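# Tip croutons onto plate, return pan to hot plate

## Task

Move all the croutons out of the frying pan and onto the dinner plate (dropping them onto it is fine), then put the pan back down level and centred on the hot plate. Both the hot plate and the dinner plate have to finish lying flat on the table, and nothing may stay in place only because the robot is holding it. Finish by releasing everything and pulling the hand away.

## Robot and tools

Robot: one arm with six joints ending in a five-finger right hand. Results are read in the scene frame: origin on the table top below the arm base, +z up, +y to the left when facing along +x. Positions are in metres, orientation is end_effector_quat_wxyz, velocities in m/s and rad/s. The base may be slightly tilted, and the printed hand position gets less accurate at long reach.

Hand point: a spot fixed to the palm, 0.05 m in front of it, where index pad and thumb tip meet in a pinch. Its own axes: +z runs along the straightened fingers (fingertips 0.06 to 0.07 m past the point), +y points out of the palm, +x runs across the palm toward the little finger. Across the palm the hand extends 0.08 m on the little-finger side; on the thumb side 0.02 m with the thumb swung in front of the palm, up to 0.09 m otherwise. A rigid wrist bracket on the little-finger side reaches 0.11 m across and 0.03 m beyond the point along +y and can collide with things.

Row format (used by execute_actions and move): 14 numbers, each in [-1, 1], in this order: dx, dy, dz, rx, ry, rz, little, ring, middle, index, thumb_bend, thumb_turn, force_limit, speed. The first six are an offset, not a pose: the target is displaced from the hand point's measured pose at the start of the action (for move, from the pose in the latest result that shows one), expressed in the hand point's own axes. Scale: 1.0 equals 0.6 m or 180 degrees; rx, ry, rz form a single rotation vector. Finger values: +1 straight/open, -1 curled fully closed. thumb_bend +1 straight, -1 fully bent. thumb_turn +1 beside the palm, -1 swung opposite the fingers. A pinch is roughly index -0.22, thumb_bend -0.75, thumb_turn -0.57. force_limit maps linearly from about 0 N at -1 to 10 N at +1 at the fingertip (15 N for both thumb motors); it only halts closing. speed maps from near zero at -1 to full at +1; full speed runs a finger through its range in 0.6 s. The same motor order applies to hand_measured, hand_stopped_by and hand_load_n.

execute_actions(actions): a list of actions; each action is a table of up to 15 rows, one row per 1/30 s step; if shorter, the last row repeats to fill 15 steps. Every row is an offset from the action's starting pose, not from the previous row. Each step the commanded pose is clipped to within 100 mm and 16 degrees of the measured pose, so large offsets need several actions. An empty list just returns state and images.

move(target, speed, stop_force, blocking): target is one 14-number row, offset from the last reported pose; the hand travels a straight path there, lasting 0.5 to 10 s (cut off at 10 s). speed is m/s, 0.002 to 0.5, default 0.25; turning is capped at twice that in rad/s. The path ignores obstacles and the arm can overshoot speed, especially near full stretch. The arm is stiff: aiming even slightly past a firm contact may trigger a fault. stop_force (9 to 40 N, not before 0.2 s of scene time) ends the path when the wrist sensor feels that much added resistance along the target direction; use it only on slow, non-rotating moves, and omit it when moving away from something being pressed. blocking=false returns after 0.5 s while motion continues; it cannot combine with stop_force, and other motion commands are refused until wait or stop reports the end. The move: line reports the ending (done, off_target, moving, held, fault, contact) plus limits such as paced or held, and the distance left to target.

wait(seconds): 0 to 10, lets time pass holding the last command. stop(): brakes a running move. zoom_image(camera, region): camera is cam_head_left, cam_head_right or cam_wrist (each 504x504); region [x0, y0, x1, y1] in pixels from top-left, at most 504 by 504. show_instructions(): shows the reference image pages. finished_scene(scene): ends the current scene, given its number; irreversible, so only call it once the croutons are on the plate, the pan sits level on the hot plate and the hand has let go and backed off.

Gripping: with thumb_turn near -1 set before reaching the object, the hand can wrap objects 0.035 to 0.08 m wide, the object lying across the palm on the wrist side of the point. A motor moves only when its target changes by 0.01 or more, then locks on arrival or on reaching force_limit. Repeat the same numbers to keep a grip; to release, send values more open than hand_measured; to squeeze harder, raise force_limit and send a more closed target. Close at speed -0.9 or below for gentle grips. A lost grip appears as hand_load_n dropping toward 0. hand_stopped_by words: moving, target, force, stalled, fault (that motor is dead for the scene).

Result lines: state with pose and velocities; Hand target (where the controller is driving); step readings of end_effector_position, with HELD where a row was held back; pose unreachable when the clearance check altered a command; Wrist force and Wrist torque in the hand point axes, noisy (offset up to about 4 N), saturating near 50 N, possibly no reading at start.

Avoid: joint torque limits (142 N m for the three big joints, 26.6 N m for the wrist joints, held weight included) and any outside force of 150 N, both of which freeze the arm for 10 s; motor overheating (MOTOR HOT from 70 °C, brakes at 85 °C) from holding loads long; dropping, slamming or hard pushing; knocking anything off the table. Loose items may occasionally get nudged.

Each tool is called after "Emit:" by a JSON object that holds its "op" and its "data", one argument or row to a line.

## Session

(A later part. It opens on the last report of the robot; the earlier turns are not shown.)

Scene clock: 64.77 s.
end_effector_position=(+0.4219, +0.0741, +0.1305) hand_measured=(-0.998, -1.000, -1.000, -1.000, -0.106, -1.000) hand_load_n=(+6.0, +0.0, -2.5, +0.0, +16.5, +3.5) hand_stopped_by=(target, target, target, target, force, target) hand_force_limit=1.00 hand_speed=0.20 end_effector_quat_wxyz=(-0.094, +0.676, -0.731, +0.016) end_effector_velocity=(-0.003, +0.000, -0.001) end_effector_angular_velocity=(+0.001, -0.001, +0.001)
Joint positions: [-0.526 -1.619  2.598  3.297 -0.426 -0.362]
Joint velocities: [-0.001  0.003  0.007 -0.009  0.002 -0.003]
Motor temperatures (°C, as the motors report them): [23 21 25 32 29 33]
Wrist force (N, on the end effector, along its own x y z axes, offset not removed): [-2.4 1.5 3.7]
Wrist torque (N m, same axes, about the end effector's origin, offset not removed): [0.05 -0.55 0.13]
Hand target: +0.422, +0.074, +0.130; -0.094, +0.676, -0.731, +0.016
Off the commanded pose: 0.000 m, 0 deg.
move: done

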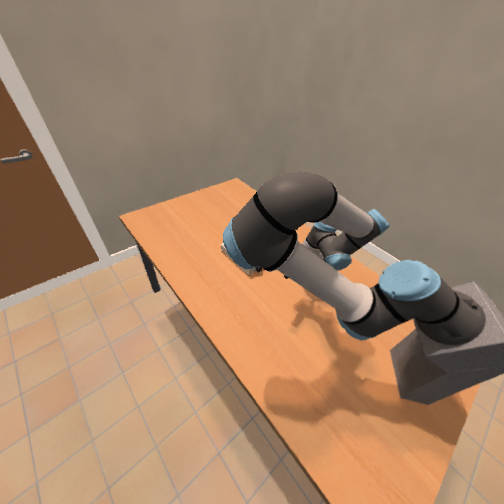

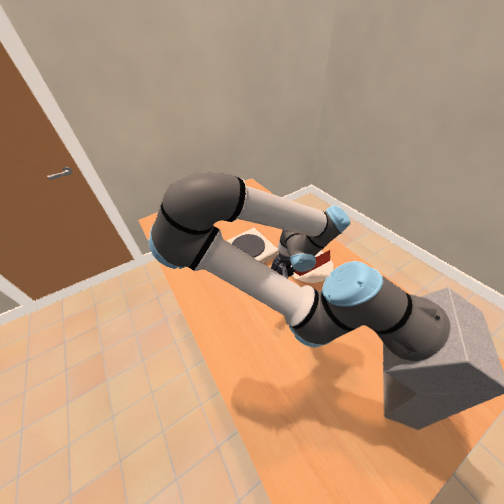

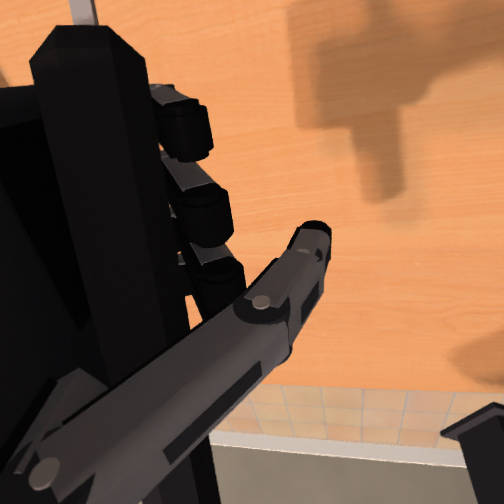

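Good; pour.

Emit:
{"op": "move", "data": {
  "target": [-0.015,0,-0.015,-0.2,0,0,-1,-1,-1,-1,-1,-1,1,0.2],
  "speed": 0.04
}}

Emit:
{"op": "move", "data": {
  "target": [-0.1,-0.15,-0.1,0.52,0,0,-1,-1,-1,-1,-1,-1,1,0.2],
  "speed": 0.2
}}

Scene clock: 76.63 s.
end_effector_position=(+0.4208, +0.0821, +0.1406) hand_measured=(-0.998, -1.000, -1.000, -1.000, -0.106, -1.000) hand_load_n=(+5.0, +0.0, -2.5, +0.0, +16.5, +3.5) hand_stopped_by=(target, target, target, target, force, target) hand_force_limit=1.00 hand_speed=0.20 end_effector_quat_wxyz=(+0.119, +0.672, -0.700, -0.211) end_effector_velocity=(-0.000, +0.000, +0.000) end_effector_angular_velocity=(+0.001, +0.015, +0.000)
Joint positions: [-0.307 -1.589  2.109  4.371 -0.802 -0.751]
Joint velocities: [ 0.005  0.006 -0.011  0.016 -0.009 -0.003]
Motor temperatures (°C, as the motors report them): [23 21 25 32 29 33]
Wrist force (N, on the end effector, along its own x y z axes, offset not removed): [0.6 -2.1 4.8]
Wrist torque (N m, same axes, about the end effector's origin, offset not removed): [-0.17 -0.94 -0.39]
Hand target: +0.421, +0.082, +0.141; +0.120, +0.672, -0.700, -0.211
Off the commanded pose: 0.000 m, 0 deg.
move: done

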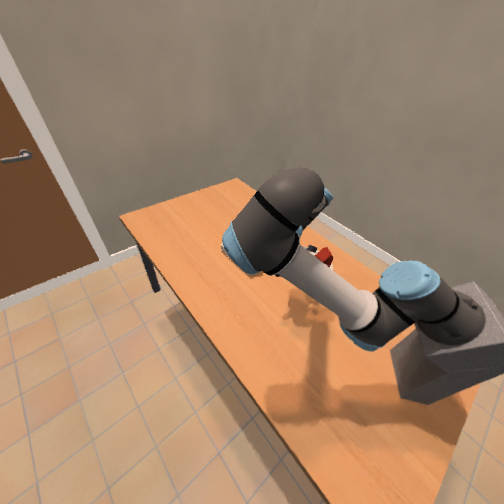

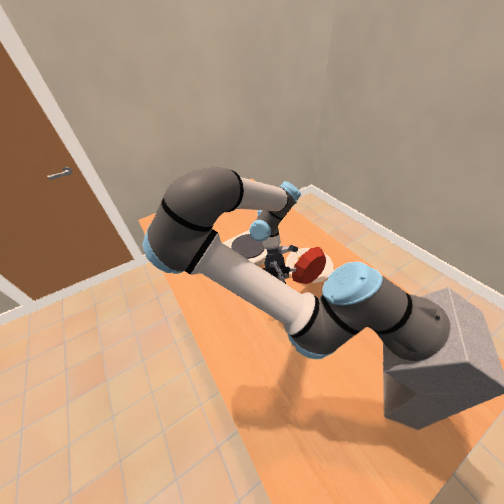

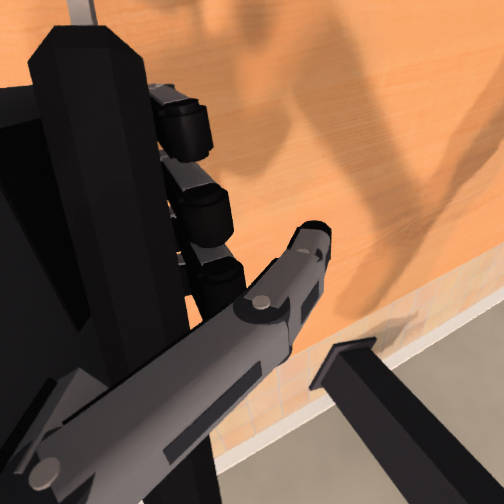

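Scene clock: 81.23 s.
end_effector_position=(+0.5327, +0.1324, +0.1598) hand_measured=(-0.998, -1.000, -1.000, -1.000, -0.106, -1.000) hand_load_n=(+6.0, +0.0, -2.0, +0.0, +16.0, +4.5) hand_stopped_by=(target, target, target, target, force, target) hand_force_limit=1.00 hand_speed=0.20 end_effector_quat_wxyz=(+0.408, -0.547, +0.633, -0.366) end_effector_velocity=(+0.001, +0.001, -0.000) end_effector_angular_velocity=(-0.002, -0.014, -0.003)
Joint positions: [-0.195 -1.056  2.511  1.27  -1.212  0.892]
Joint velocities: [ 0.015  0.008 -0.006 -0.008 -0.025 -0.004]
Motor temperatures (°C, as the motors report them): [23 21 25 32 29 33]
Wrist force (N, on the end effector, along its own x y z axes, offset not removed): [-1.7 6.6 -0.6]
Wrist torque (N m, same axes, about the end effector's origin, offset not removed): [0.49 -0.12 0.91]
Hand target: +0.533, +0.132, +0.160; +0.408, -0.546, +0.633, -0.367
Off the commanded pose: 0.001 m, 0 deg.
move: done

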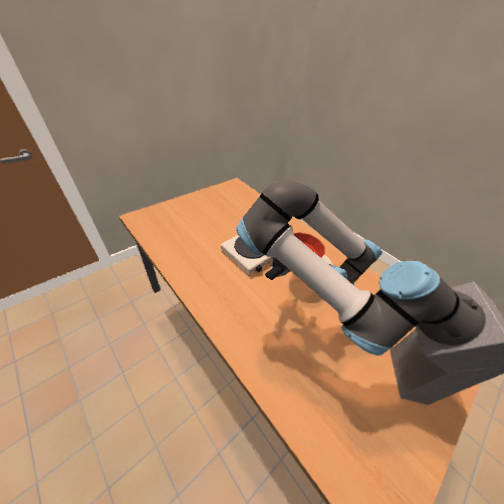

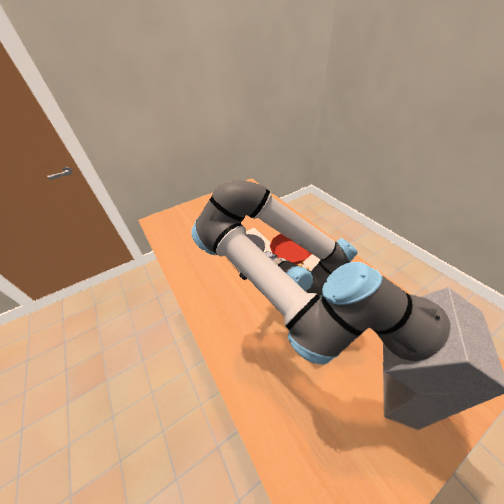

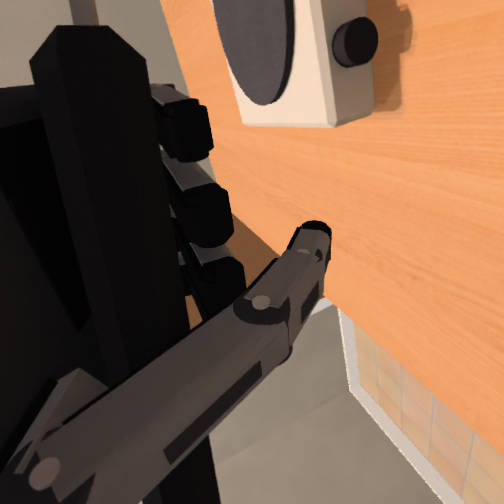

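Emit:
{"op": "move", "data": {
  "target": [-0.15,-0.083,0.443,0,0,0.03,-1,-1,-1,-1,-1,-1,1,0.2],
  "speed": 0.15
}}

Emit:
{"op": "move", "data": {
  "target": [0.015,0.068,0.03,0,0,0,-1,-1,-1,-1,-1,-1,1,0.2],
  "speed": 0.03,
  "stop_force": 9
}}

Emit:
{"op": "move", "data": {
  "target": [0,0,0,0,0,0,1,1,1,1,1,-1,1,-0.2]
}}

Emit:
{"op": "move", "data": {
  "target": [-0.05,-0.25,-0.25,0,0,0,1,1,1,1,1,-1,1,-0.2],
  "speed": 0.15
}}

Emit:
{"op": "move", "data": {
  "target": [0.7,-0.1,-0.2,0,0,0,1,1,1,1,1,-1,1,-0.2],
  "speed": 0.4
}}

Emit:
{"op": "zoom_image", "data": {
  "camera": "cam_head_left",
  "region": [195,190,355,310]
}}

Scene clock: 90.63 s.
end_effector_position=(+0.8015, +0.2105, +0.1093) hand_measured=(-0.998, -1.000, -1.000, -1.000, -0.106, -1.000) hand_load_n=(+6.5, +0.0, -2.5, +0.0, +16.0, +4.5) hand_stopped_by=(target, target, target, target, force, target) hand_force_limit=1.00 hand_speed=0.20 end_effector_quat_wxyz=(+0.424, -0.517, +0.658, -0.347) end_effector_velocity=(+0.002, +0.001, -0.001) end_effector_angular_velocity=(+0.000, +0.000, +0.000)
Joint positions: [ 0.063 -1.174  1.792  2.131 -1.448  0.881]
Joint velocities: [ 0.002  0.003 -0.008  0.005 -0.001 -0.   ]
Motor temperatures (°C, as the motors report them): [23 21 25 32 29 33]
Wrist force (N, on the end effector, along its own x y z axes, offset not removed): [0.3 7.3 -1.6]
Wrist torque (N m, same axes, about the end effector's origin, offset not removed): [0.66 -0.35 1.09]
Hand target: +0.802, +0.211, +0.109; +0.424, -0.517, +0.658, -0.347
Off the commanded pose: 0.001 m, 0 deg.
move: done

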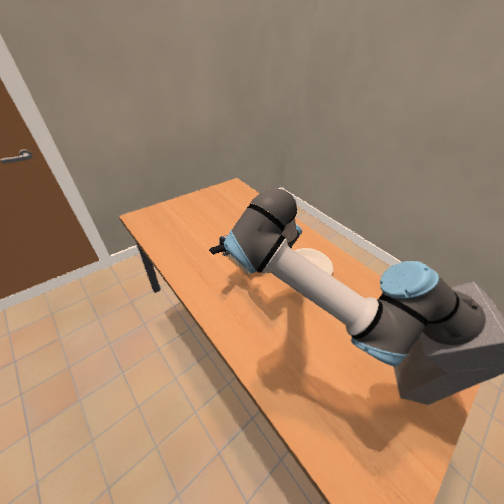

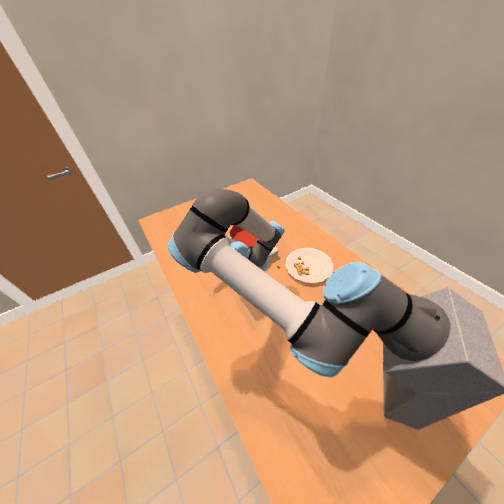

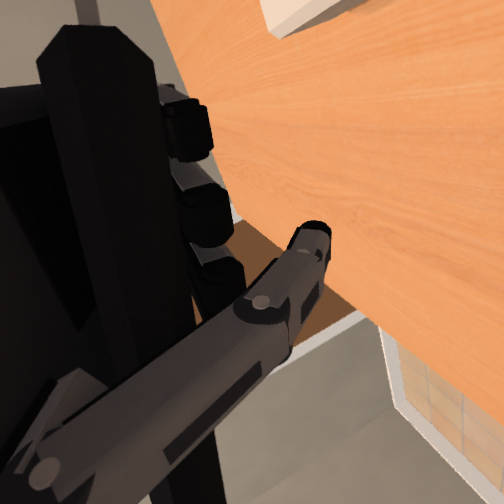

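Scene clock: 92.50 s.
end_effector_position=(+0.8014, +0.2107, +0.0641) hand_measured=(-1.000, -1.000, -1.000, -1.000, -0.106, -1.000) hand_load_n=(+1.5, +0.0, -2.5, +0.0, +16.0, +4.5) hand_stopped_by=(target, target, target, target, force, target) hand_force_limit=1.00 hand_speed=0.20 end_effector_quat_wxyz=(+0.424, -0.517, +0.658, -0.347) end_effector_velocity=(-0.000, +0.000, -0.003) end_effector_angular_velocity=(+0.000, +0.001, -0.000)
Joint positions: [ 0.121 -1.073  1.71   2.115 -1.502  0.859]
Joint velocities: [ 0.003  0.005 -0.005  0.    -0.003 -0.001]
Motor temperatures (°C, as the motors report them): [23 21 25 32 29 33]
Wrist force (N, on the end effector, along its own x y z axes, offset not removed): [-2.3 4.7 -2.7]
Wrist torque (N m, same axes, about the end effector's origin, offset not removed): [0.80 0.09 0.06]
Hand target: +0.801, +0.211, +0.064; +0.424, -0.517, +0.658, -0.347
Off the commanded pose: 0.000 m, 0 deg.
move: done

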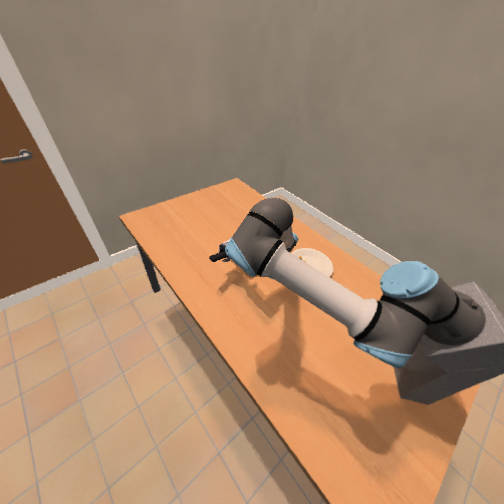

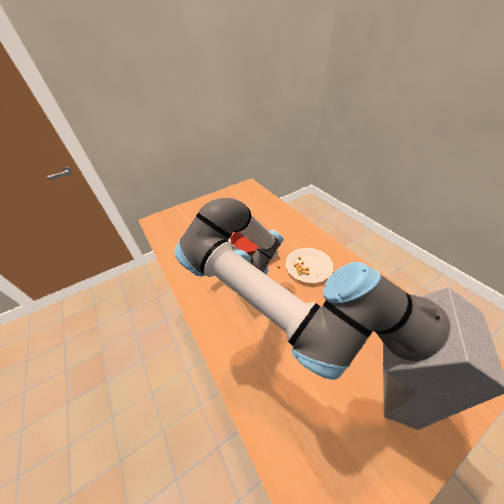

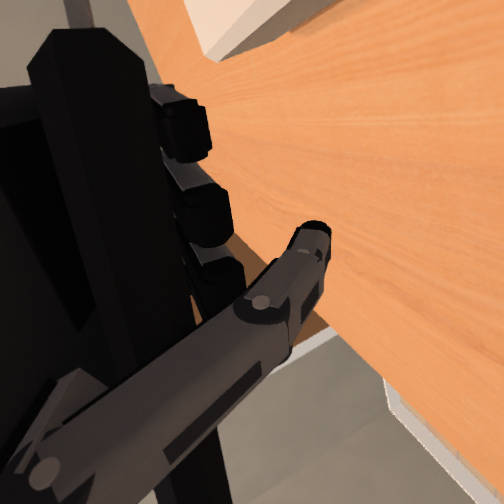

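Scene clock: 94.27 s.
end_effector_position=(+0.8014, +0.2107, +0.0641) hand_measured=(+1.000, +1.000, +1.000, +1.000, +1.000, -1.000) hand_load_n=(+0.0, +0.0, +0.0, +0.0, +0.0, +0.0) hand_stopped_by=(target, target, target, target, target, target) hand_force_limit=1.00 hand_speed=-0.20 end_effector_quat_wxyz=(+0.424, -0.517, +0.658, -0.347) end_effector_velocity=(+0.000, -0.001, -0.000) end_effector_angular_velocity=(-0.000, -0.000, -0.000)
Joint positions: [ 0.121 -1.073  1.71   2.115 -1.502  0.859]
Joint velocities: [-0.001  0.     0.    -0.     0.    -0.   ]
Motor temperatures (°C, as the motors report them): [23 21 25 32 29 33]
Wrist force (N, on the end effector, along its own x y z axes, offset not removed): [-1.4 1.8 -4.2]
Wrist torque (N m, same axes, about the end effector's origin, offset not removed): [0.43 0.16 0.07]
Hand target: +0.801, +0.211, +0.064; +0.424, -0.517, +0.658, -0.347
Off the commanded pose: 0.000 m, 0 deg.
move: done

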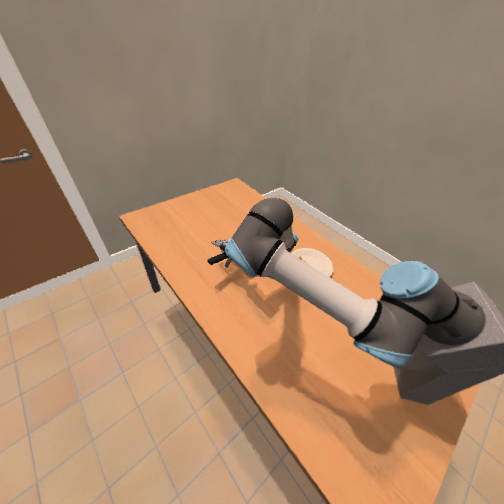

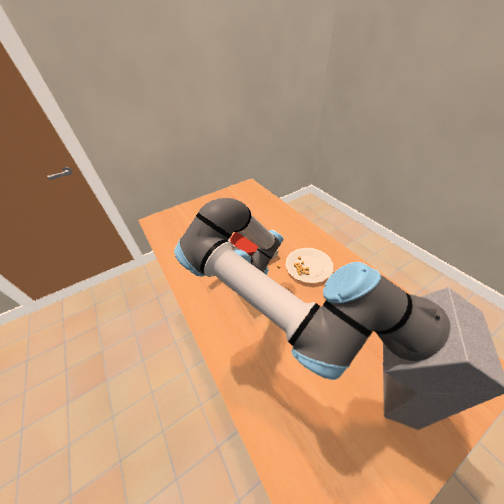

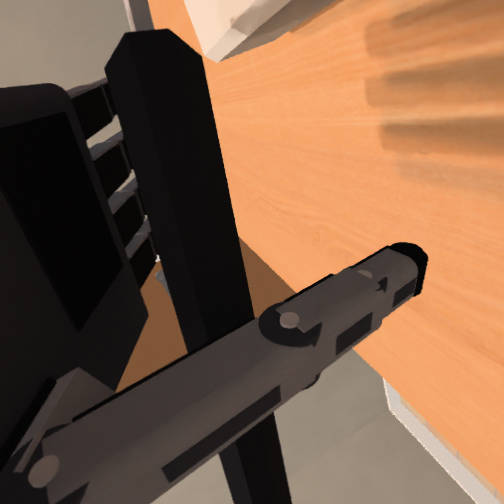

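Scene clock: 96.30 s.
end_effector_position=(+0.7249, +0.2083, +0.2641) hand_measured=(+1.000, +1.000, +1.000, +1.000, +1.000, -1.000) hand_load_n=(+0.0, +0.0, +0.0, +0.0, +0.0, +0.0) hand_stopped_by=(target, target, target, target, target, target) hand_force_limit=1.00 hand_speed=-0.20 end_effector_quat_wxyz=(+0.425, -0.516, +0.658, -0.347) end_effector_velocity=(-0.001, +0.001, +0.003) end_effector_angular_velocity=(+0.001, +0.001, +0.002)
Joint positions: [-0.238 -1.585  2.202  2.1   -1.173  1.005]
Joint velocities: [-0.008 -0.008  0.005  0.001  0.009  0.004]
Motor temperatures (°C, as the motors report them): [23 21 25 32 29 33]
Wrist force (N, on the end effector, along its own x y z axes, offset not removed): [-2.5 -0.7 -0.8]
Wrist torque (N m, same axes, about the end effector's origin, offset not removed): [-0.02 0.26 -0.13]
Hand target: +0.725, +0.208, +0.264; +0.425, -0.516, +0.658, -0.347
Off the commanded pose: 0.001 m, 0 deg.
move: done

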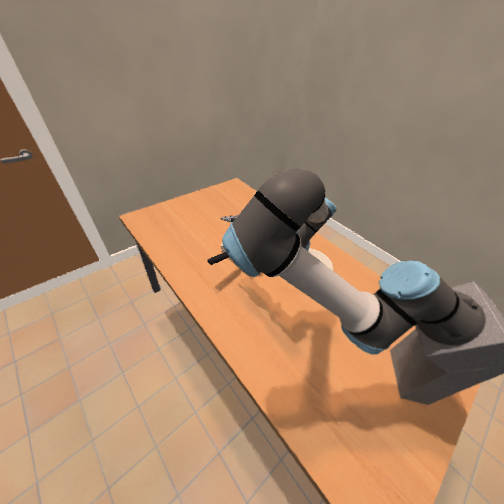

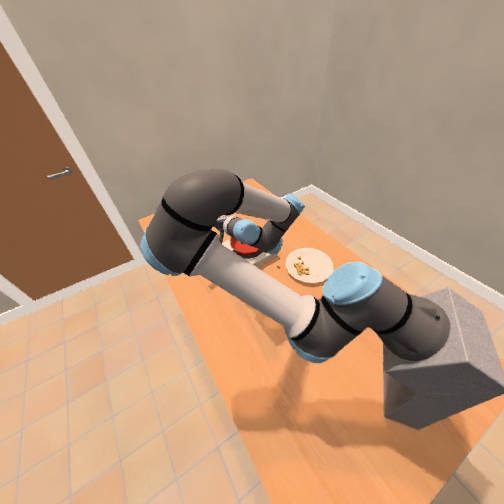

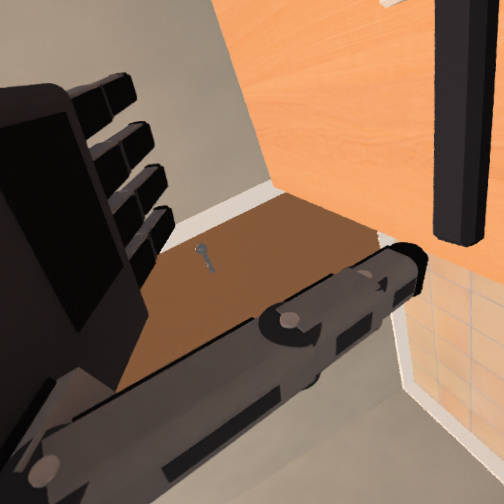

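Scene clock: 98.17 s.
end_effector_position=(+0.5949, -0.2115, +0.2813) hand_measured=(+1.000, +1.000, +1.000, +1.000, +1.000, -1.000) hand_load_n=(+0.0, +0.0, +0.0, +0.0, +0.0, +0.0) hand_stopped_by=(target, target, target, target, target, target) hand_force_limit=1.00 hand_speed=-0.20 end_effector_quat_wxyz=(+0.426, -0.515, +0.658, -0.347) end_effector_velocity=(+0.000, -0.002, -0.001) end_effector_angular_velocity=(+0.004, -0.000, +0.004)
Joint positions: [-0.94  -0.716  1.855  1.23  -0.578  1.519]
Joint velocities: [ 0.001  0.007 -0.012 -0.003  0.001  0.008]
Motor temperatures (°C, as the motors report them): [23 21 25 32 29 33]
Wrist force (N, on the end effector, along its own x y z axes, offset not removed): [-1.8 1.2 -0.1]
Wrist torque (N m, same axes, about the end effector's origin, offset not removed): [0.13 0.15 0.10]
Hand target: +0.595, -0.212, +0.281; +0.426, -0.515, +0.658, -0.347
Off the commanded pose: 0.002 m, 0 deg.
move: done

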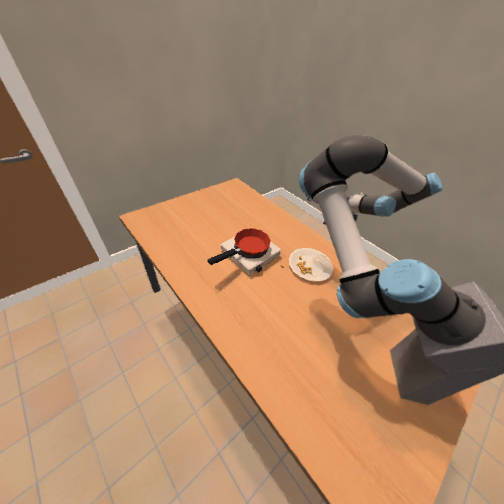

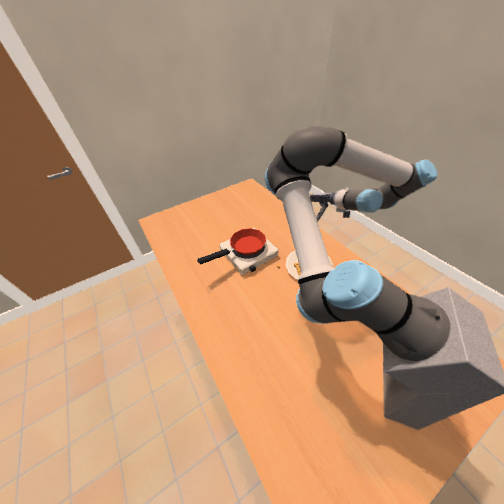

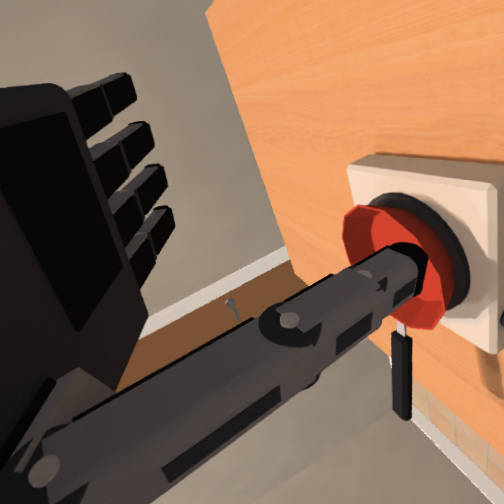

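Region (195, 190, 355, 310) of cam_head_left's 504x504 image, scaled by 3.150, with more detail than that image has; it fills the top 378 rows of this view, and the rest is white.

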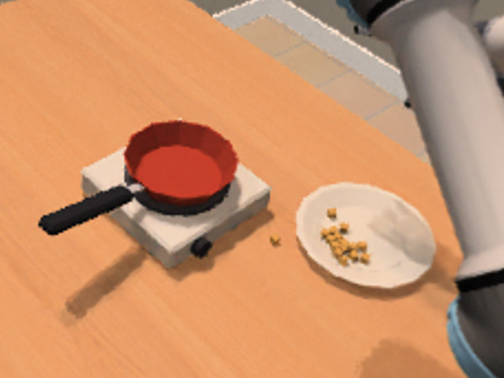

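Emit:
{"op": "move", "data": {
  "target": [-0.23,0.345,0.1,-0.06,0,-0.07,-1,-1,-1,0.15,-0.7,-0.57,-0.4,0.3]
}}

Scene clock: 104.13 s.
end_effector_position=(+0.5842, -0.0316, +0.1000) hand_measured=(-1.000, -1.000, -1.000, +0.150, -0.700, -0.570) hand_load_n=(+0.0, +0.0, +0.0, +0.0, +0.0, +0.0) hand_stopped_by=(target, target, target, target, target, target) hand_force_limit=-0.40 hand_speed=0.30 end_effector_quat_wxyz=(-0.334, +0.623, -0.627, +0.328) end_effector_velocity=(+0.001, +0.001, -0.002) end_effector_angular_velocity=(-0.004, +0.001, -0.002)
Joint positions: [-0.436 -0.845  2.154  1.499 -0.841  0.799]
Joint velocities: [ 0.006 -0.001  0.     0.008 -0.008 -0.008]
Motor temperatures (°C, as the motors report them): [23 21 25 32 29 33]
Wrist force (N, on the end effector, along its own x y z axes, offset not removed): [0.2 -0.5 -0.8]
Wrist torque (N m, same axes, about the end effector's origin, offset not removed): [-0.09 -0.09 0.08]
Hand target: +0.584, -0.031, +0.100; -0.334, +0.623, -0.627, +0.328
Off the commanded pose: 0.001 m, 0 deg.
move: done

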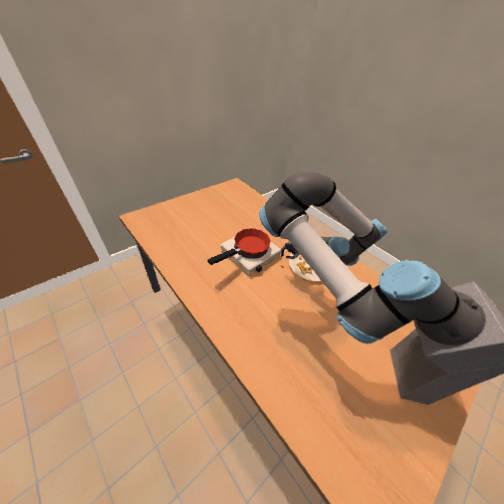

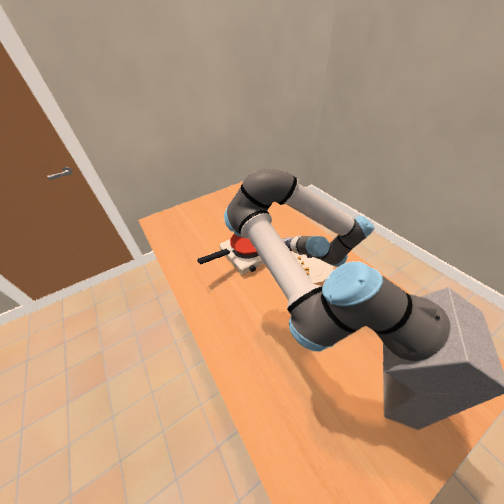

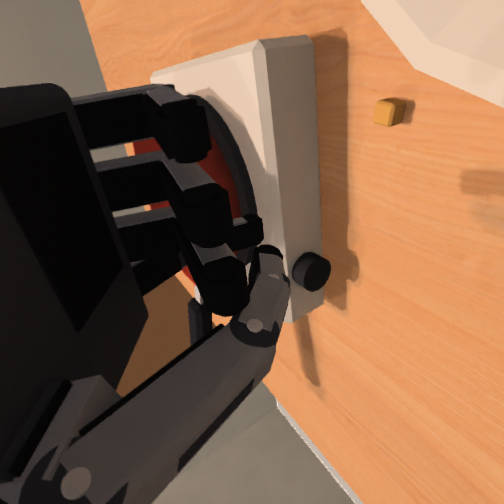

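Emit:
{"op": "move", "data": {
  "target": [0.13,0.077,0.035,0,0,-0.12,-1,-1,-1,0.2,-0.7,-0.57,-0.4,0.3],
  "speed": 0.1
}}

Scene clock: 113.17 s.
end_effector_position=(+0.5756, -0.1088, +0.0493) hand_measured=(-1.000, -1.000, -1.000, +0.200, -0.700, -0.570) hand_load_n=(+0.0, +0.0, +0.0, +0.0, +0.0, +0.0) hand_stopped_by=(target, target, target, target, target, target) hand_force_limit=-0.40 hand_speed=0.30 end_effector_quat_wxyz=(-0.267, +0.729, -0.500, +0.384) end_effector_velocity=(-0.000, -0.003, -0.002) end_effector_angular_velocity=(-0.009, +0.001, +0.003)
Joint positions: [-0.418 -0.672  1.998  1.488 -0.858  0.415]
Joint velocities: [ 0.001  0.005 -0.005  0.003 -0.002 -0.011]
Motor temperatures (°C, as the motors report them): [23 21 25 32 29 33]
Wrist force (N, on the end effector, along its own x y z axes, offset not removed): [-1.2 1.1 -2.3]
Wrist torque (N m, same axes, about the end effector's origin, offset not removed): [0.32 0.17 0.00]
Hand target: +0.576, -0.109, +0.049; -0.267, +0.729, -0.499, +0.385
Off the commanded pose: 0.000 m, 0 deg.
move: done

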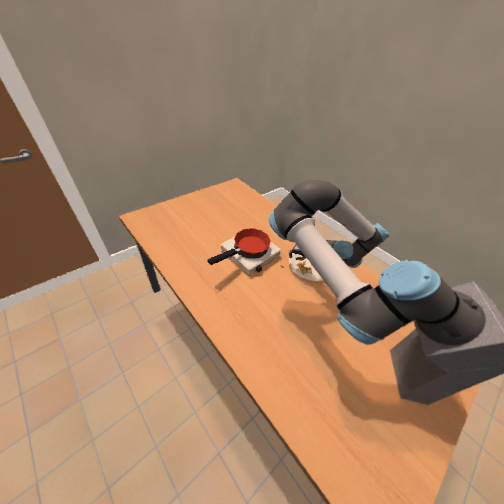

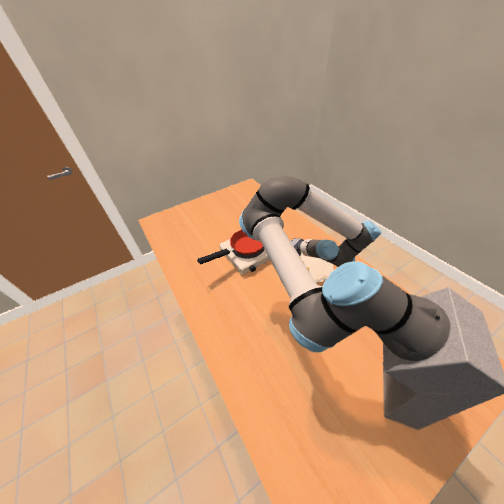

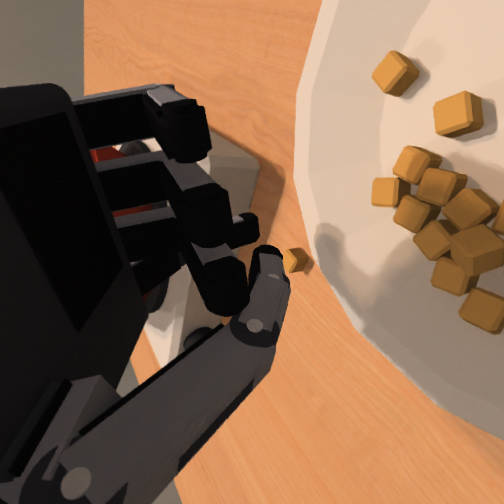

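Emit:
{"op": "move", "data": {
  "target": [-0.05,0.02,0.035,0,0,0,-1,-1,-1,0.2,-0.7,-0.57,-0.4,0.3],
  "speed": 0.04,
  "stop_force": 10
}}

Scene clock: 118.40 s.
end_effector_position=(+0.5804, -0.0852, +0.0196) hand_measured=(-1.000, -1.000, -1.000, +0.200, -0.700, -0.570) hand_load_n=(+0.0, +0.0, +0.0, +0.0, +0.0, +0.0) hand_stopped_by=(target, target, target, target, target, target) hand_force_limit=-0.40 hand_speed=0.30 end_effector_quat_wxyz=(-0.267, +0.729, -0.500, +0.384) end_effector_velocity=(-0.000, +0.002, -0.002) end_effector_angular_velocity=(+0.001, -0.000, +0.002)
Joint positions: [-0.323 -0.664  1.977  1.524 -0.948  0.377]
Joint velocities: [ 0.007  0.001 -0.002  0.001 -0.005 -0.002]
Motor temperatures (°C, as the motors report them): [23 21 25 32 29 33]
Wrist force (N, on the end effector, along its own x y z axes, offset not removed): [-0.1 1.6 -2.6]
Wrist torque (N m, same axes, about the end effector's origin, offset not removed): [0.52 0.00 0.23]
Hand target: +0.580, -0.085, +0.019; -0.267, +0.729, -0.500, +0.384
Off the commanded pose: 0.000 m, 0 deg.
move: done

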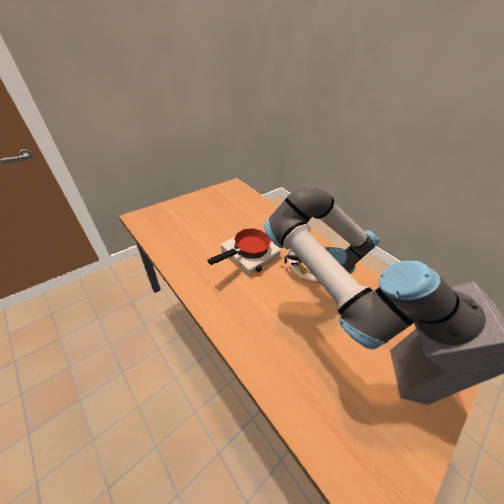

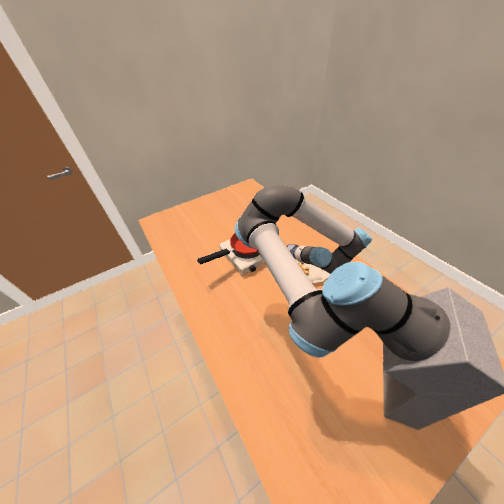

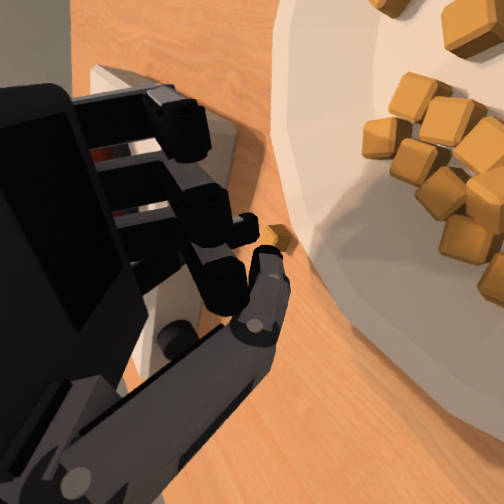

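Emit:
{"op": "move", "data": {
  "target": [-0.012,0.012,0.022,0,0,0,-1,-1,-1,0.2,-0.7,-0.57,-0.4,0.3],
  "speed": 0.01,
  "stop_force": 10
}}

Emit:
{"op": "zoom_image", "data": {
  "camera": "cam_wrist",
  "region": [200,180,340,300]
}}

Scene clock: 129.30 s.
end_effector_position=(+0.5859, -0.0810, +0.0047) hand_measured=(-1.000, -1.000, -1.000, +0.200, -0.700, -0.570) hand_load_n=(+0.0, +0.0, +0.0, +0.0, +0.0, +0.0) hand_stopped_by=(target, target, target, target, target, target) hand_force_limit=-0.40 hand_speed=0.30 end_effector_quat_wxyz=(-0.267, +0.729, -0.500, +0.384) end_effector_velocity=(+0.001, +0.001, -0.002) end_effector_angular_velocity=(-0.000, -0.000, +0.001)
Joint positions: [-0.287 -0.651  1.946  1.55  -0.983  0.364]
Joint velocities: [ 0.006  0.002 -0.005  0.003 -0.005 -0.002]
Motor temperatures (°C, as the motors report them): [23 21 25 32 29 33]
Wrist force (N, on the end effector, along its own x y z axes, offset not removed): [-2.1 1.6 -3.4]
Wrist torque (N m, same axes, about the end effector's origin, offset not removed): [0.46 0.33 0.02]
Hand target: +0.586, -0.081, +0.004; -0.267, +0.729, -0.500, +0.384
Off the commanded pose: 0.000 m, 0 deg.
move: done

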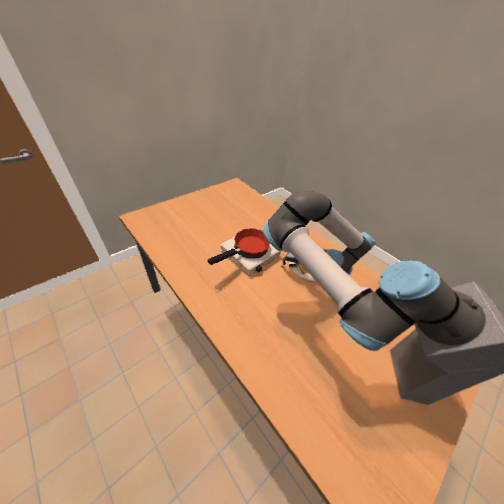

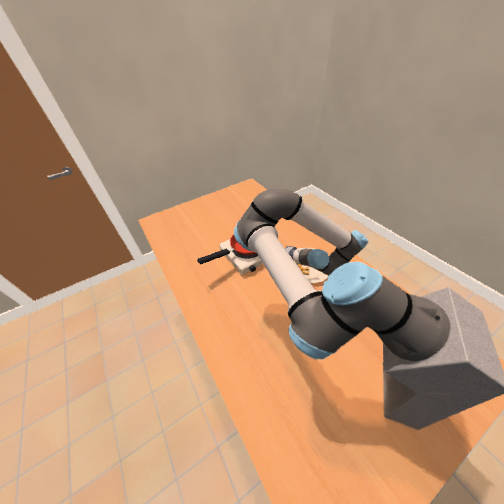

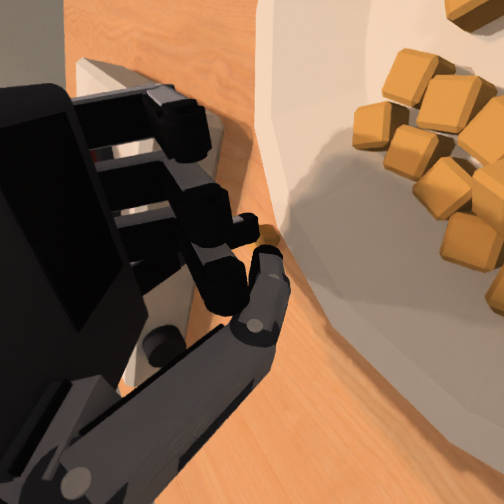

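Region (200, 180, 340, 300) of cam_wrist's 504x504 image, scaled by 3.600, with more detail than that image has; it fills the top 432 rows of this view, and the rest is white.

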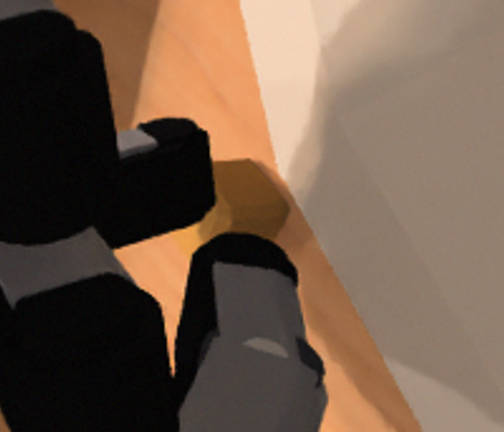

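Emit:
{"op": "move", "data": {
  "target": [-0.025,0.004,0.008,0,0,0,-1,-1,-1,0.35,-0.7,-0.57,-0.4,0.3],
  "speed": 0.01,
  "stop_force": 10
}}

Emit:
{"op": "zoom_image", "data": {
  "camera": "cam_wrist",
  "region": [200,180,340,300]
}}

Emit:
{"op": "zoom_image", "data": {
  "camera": "cam_head_left",
  "region": [260,235,330,290]
}}

Scene clock: 135.53 s.
end_effector_position=(+0.5855, -0.0681, -0.0041) hand_measured=(-1.000, -1.000, -1.000, +0.350, -0.700, -0.570) hand_load_n=(+0.0, +0.0, +0.0, +0.0, +0.0, +0.0) hand_stopped_by=(target, target, target, target, target, target) hand_force_limit=-0.40 hand_speed=0.30 end_effector_quat_wxyz=(-0.267, +0.729, -0.500, +0.384) end_effector_velocity=(+0.000, +0.002, -0.001) end_effector_angular_velocity=(-0.000, -0.001, +0.001)
Joint positions: [-0.251 -0.655  1.948  1.558 -1.017  0.351]
Joint velocities: [ 0.005 -0.001  0.    -0.    -0.005 -0.002]
Motor temperatures (°C, as the motors report them): [23 21 25 32 29 33]
Wrist force (N, on the end effector, along its own x y z axes, offset not removed): [-0.3 1.5 -4.1]
Wrist torque (N m, same axes, about the end effector's origin, offset not removed): [0.46 0.05 0.11]
Hand target: +0.586, -0.068, -0.004; -0.267, +0.729, -0.500, +0.384
Off the commanded pose: 0.000 m, 0 deg.
move: done

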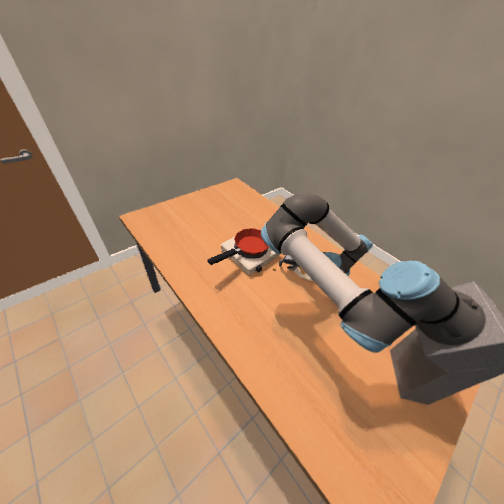

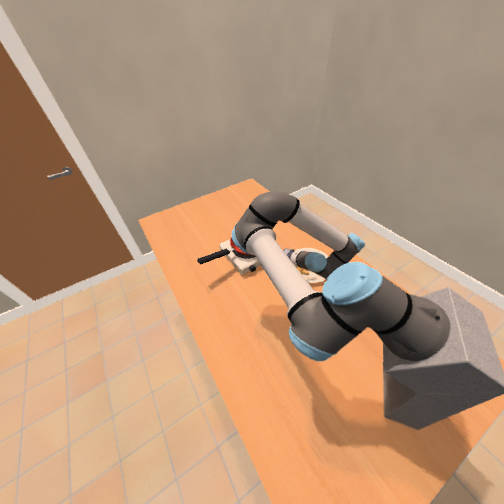

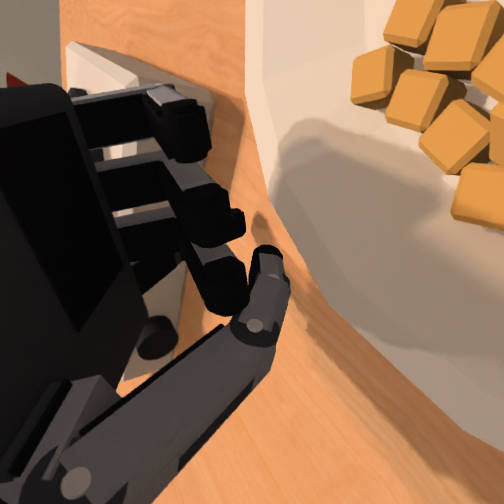

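Region (200, 180, 340, 300) of cam_wrist's 504x504 image, scaled by 3.600, with more detail than that image has; it fills the top 432 rows of this view, and the rest is white.

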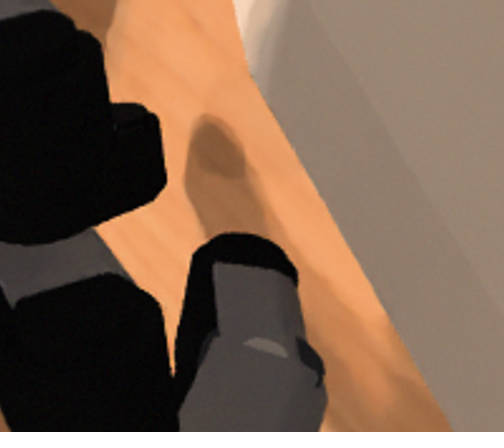

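Region (260, 235, 330, 290) of cam_head_left's 504x504 image, scaled by 7.200, with more detail than that image has; it fills the top 396 rows of this view, and the rest is white.

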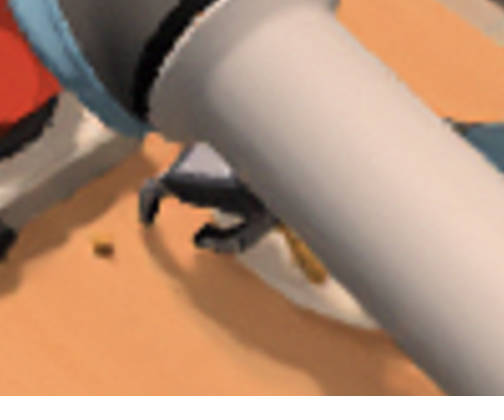

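Emit:
{"op": "move", "data": {
  "target": [0.025,-0.064,-0.047,0,0,0,-1,-1,-1,0.35,-0.7,-0.57,-0.4,0.3],
  "speed": 0.05
}}

Scene clock: 139.53 s.
end_effector_position=(+0.5854, -0.0685, +0.0456) hand_measured=(-1.000, -1.000, -1.000, +0.350, -0.700, -0.570) hand_load_n=(+0.0, +0.0, +0.0, +0.0, +0.0, +0.0) hand_stopped_by=(target, target, target, target, target, target) hand_force_limit=-0.40 hand_speed=0.30 end_effector_quat_wxyz=(-0.267, +0.729, -0.500, +0.384) end_effector_velocity=(+0.000, +0.000, +0.003) end_effector_angular_velocity=(+0.000, -0.000, +0.001)
Joint positions: [-0.347 -0.742  2.044  1.53  -0.925  0.386]
Joint velocities: [-0.005 -0.005  0.004 -0.002  0.005  0.002]
Motor temperatures (°C, as the motors report them): [23 21 25 32 29 33]
Wrist force (N, on the end effector, along its own x y z axes, offset not removed): [-1.8 0.1 -1.2]
Wrist torque (N m, same axes, about the end effector's origin, offset not removed): [-0.01 0.26 -0.01]
Hand target: +0.585, -0.068, +0.046; -0.267, +0.729, -0.500, +0.384
Off the commanded pose: 0.000 m, 0 deg.
move: done

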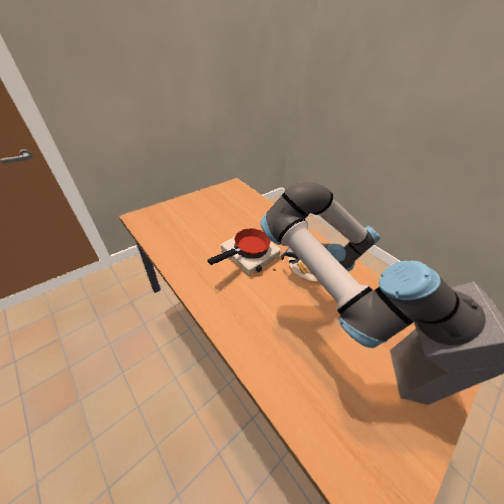

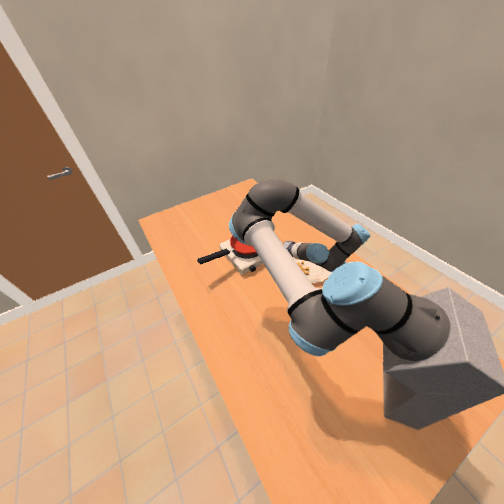

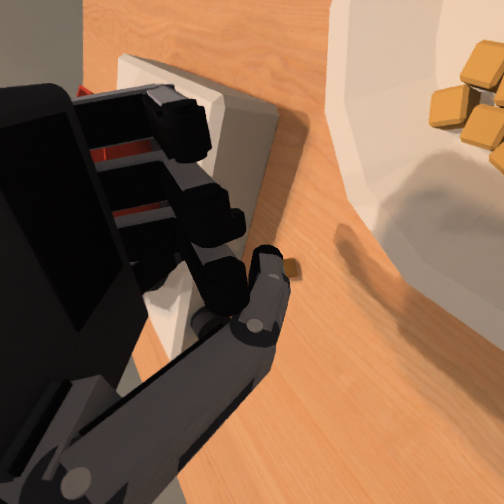

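Emit:
{"op": "move", "data": {
  "target": [-0.066,0.018,0.044,0,0,0,-1,-1,-1,0.45,-0.7,-0.57,-0.4,0.3],
  "speed": 0.03
}}

Emit:
{"op": "zoom_image", "data": {
  "camera": "cam_head_left",
  "region": [250,235,320,290]
}}

Scene clock: 147.30 s.
end_effector_position=(+0.5933, -0.0355, +0.0110) hand_measured=(-1.000, -1.000, -1.000, +0.450, -0.700, -0.570) hand_load_n=(+0.0, +0.0, +0.0, +0.0, +0.0, +0.0) hand_stopped_by=(target, target, target, target, target, target) hand_force_limit=-0.40 hand_speed=0.30 end_effector_quat_wxyz=(-0.267, +0.729, -0.500, +0.384) end_effector_velocity=(+0.000, +0.002, -0.002) end_effector_angular_velocity=(-0.000, +0.000, +0.001)
Joint positions: [-0.225 -0.74   2.011  1.585 -1.042  0.343]
Joint velocities: [ 0.005  0.    -0.002  0.002 -0.005 -0.002]
Motor temperatures (°C, as the motors report them): [23 21 25 32 29 33]
Wrist force (N, on the end effector, along its own x y z axes, offset not removed): [-1.3 1.6 -1.8]
Wrist torque (N m, same axes, about the end effector's origin, offset not removed): [0.40 0.28 0.01]
Hand target: +0.593, -0.035, +0.011; -0.267, +0.729, -0.500, +0.384
Off the commanded pose: 0.000 m, 0 deg.
move: done

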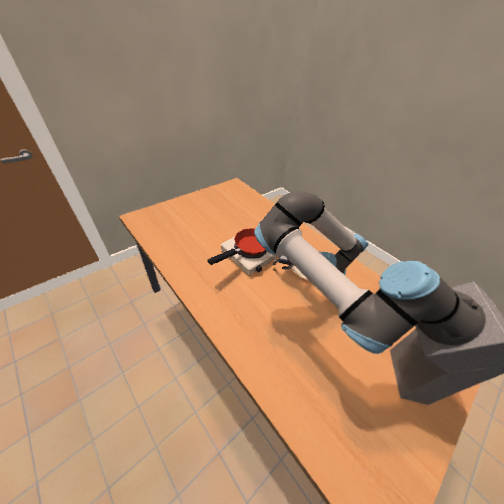

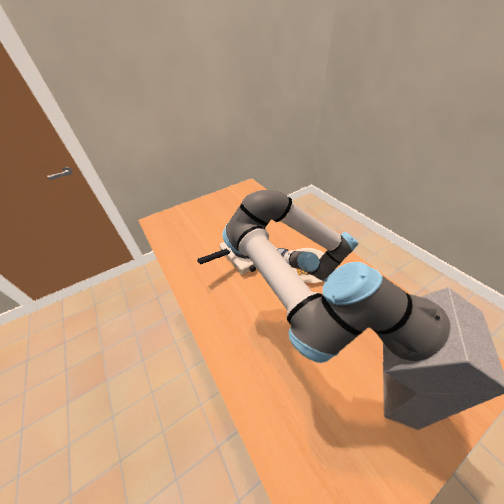

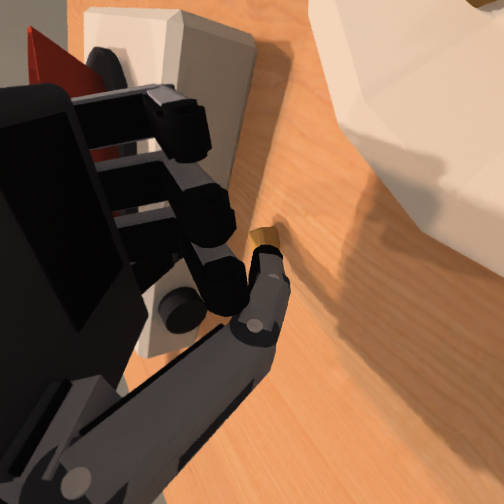

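Region (250, 235, 320, 290) of cam_head_left's 504x504 image, scaled by 7.200, with more detail than that image has; it fills the top 396 rows of this view, and the rest is white.

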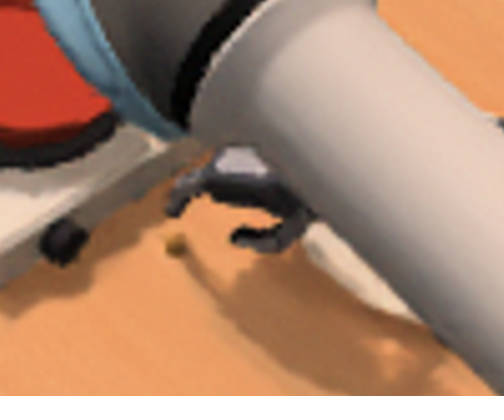

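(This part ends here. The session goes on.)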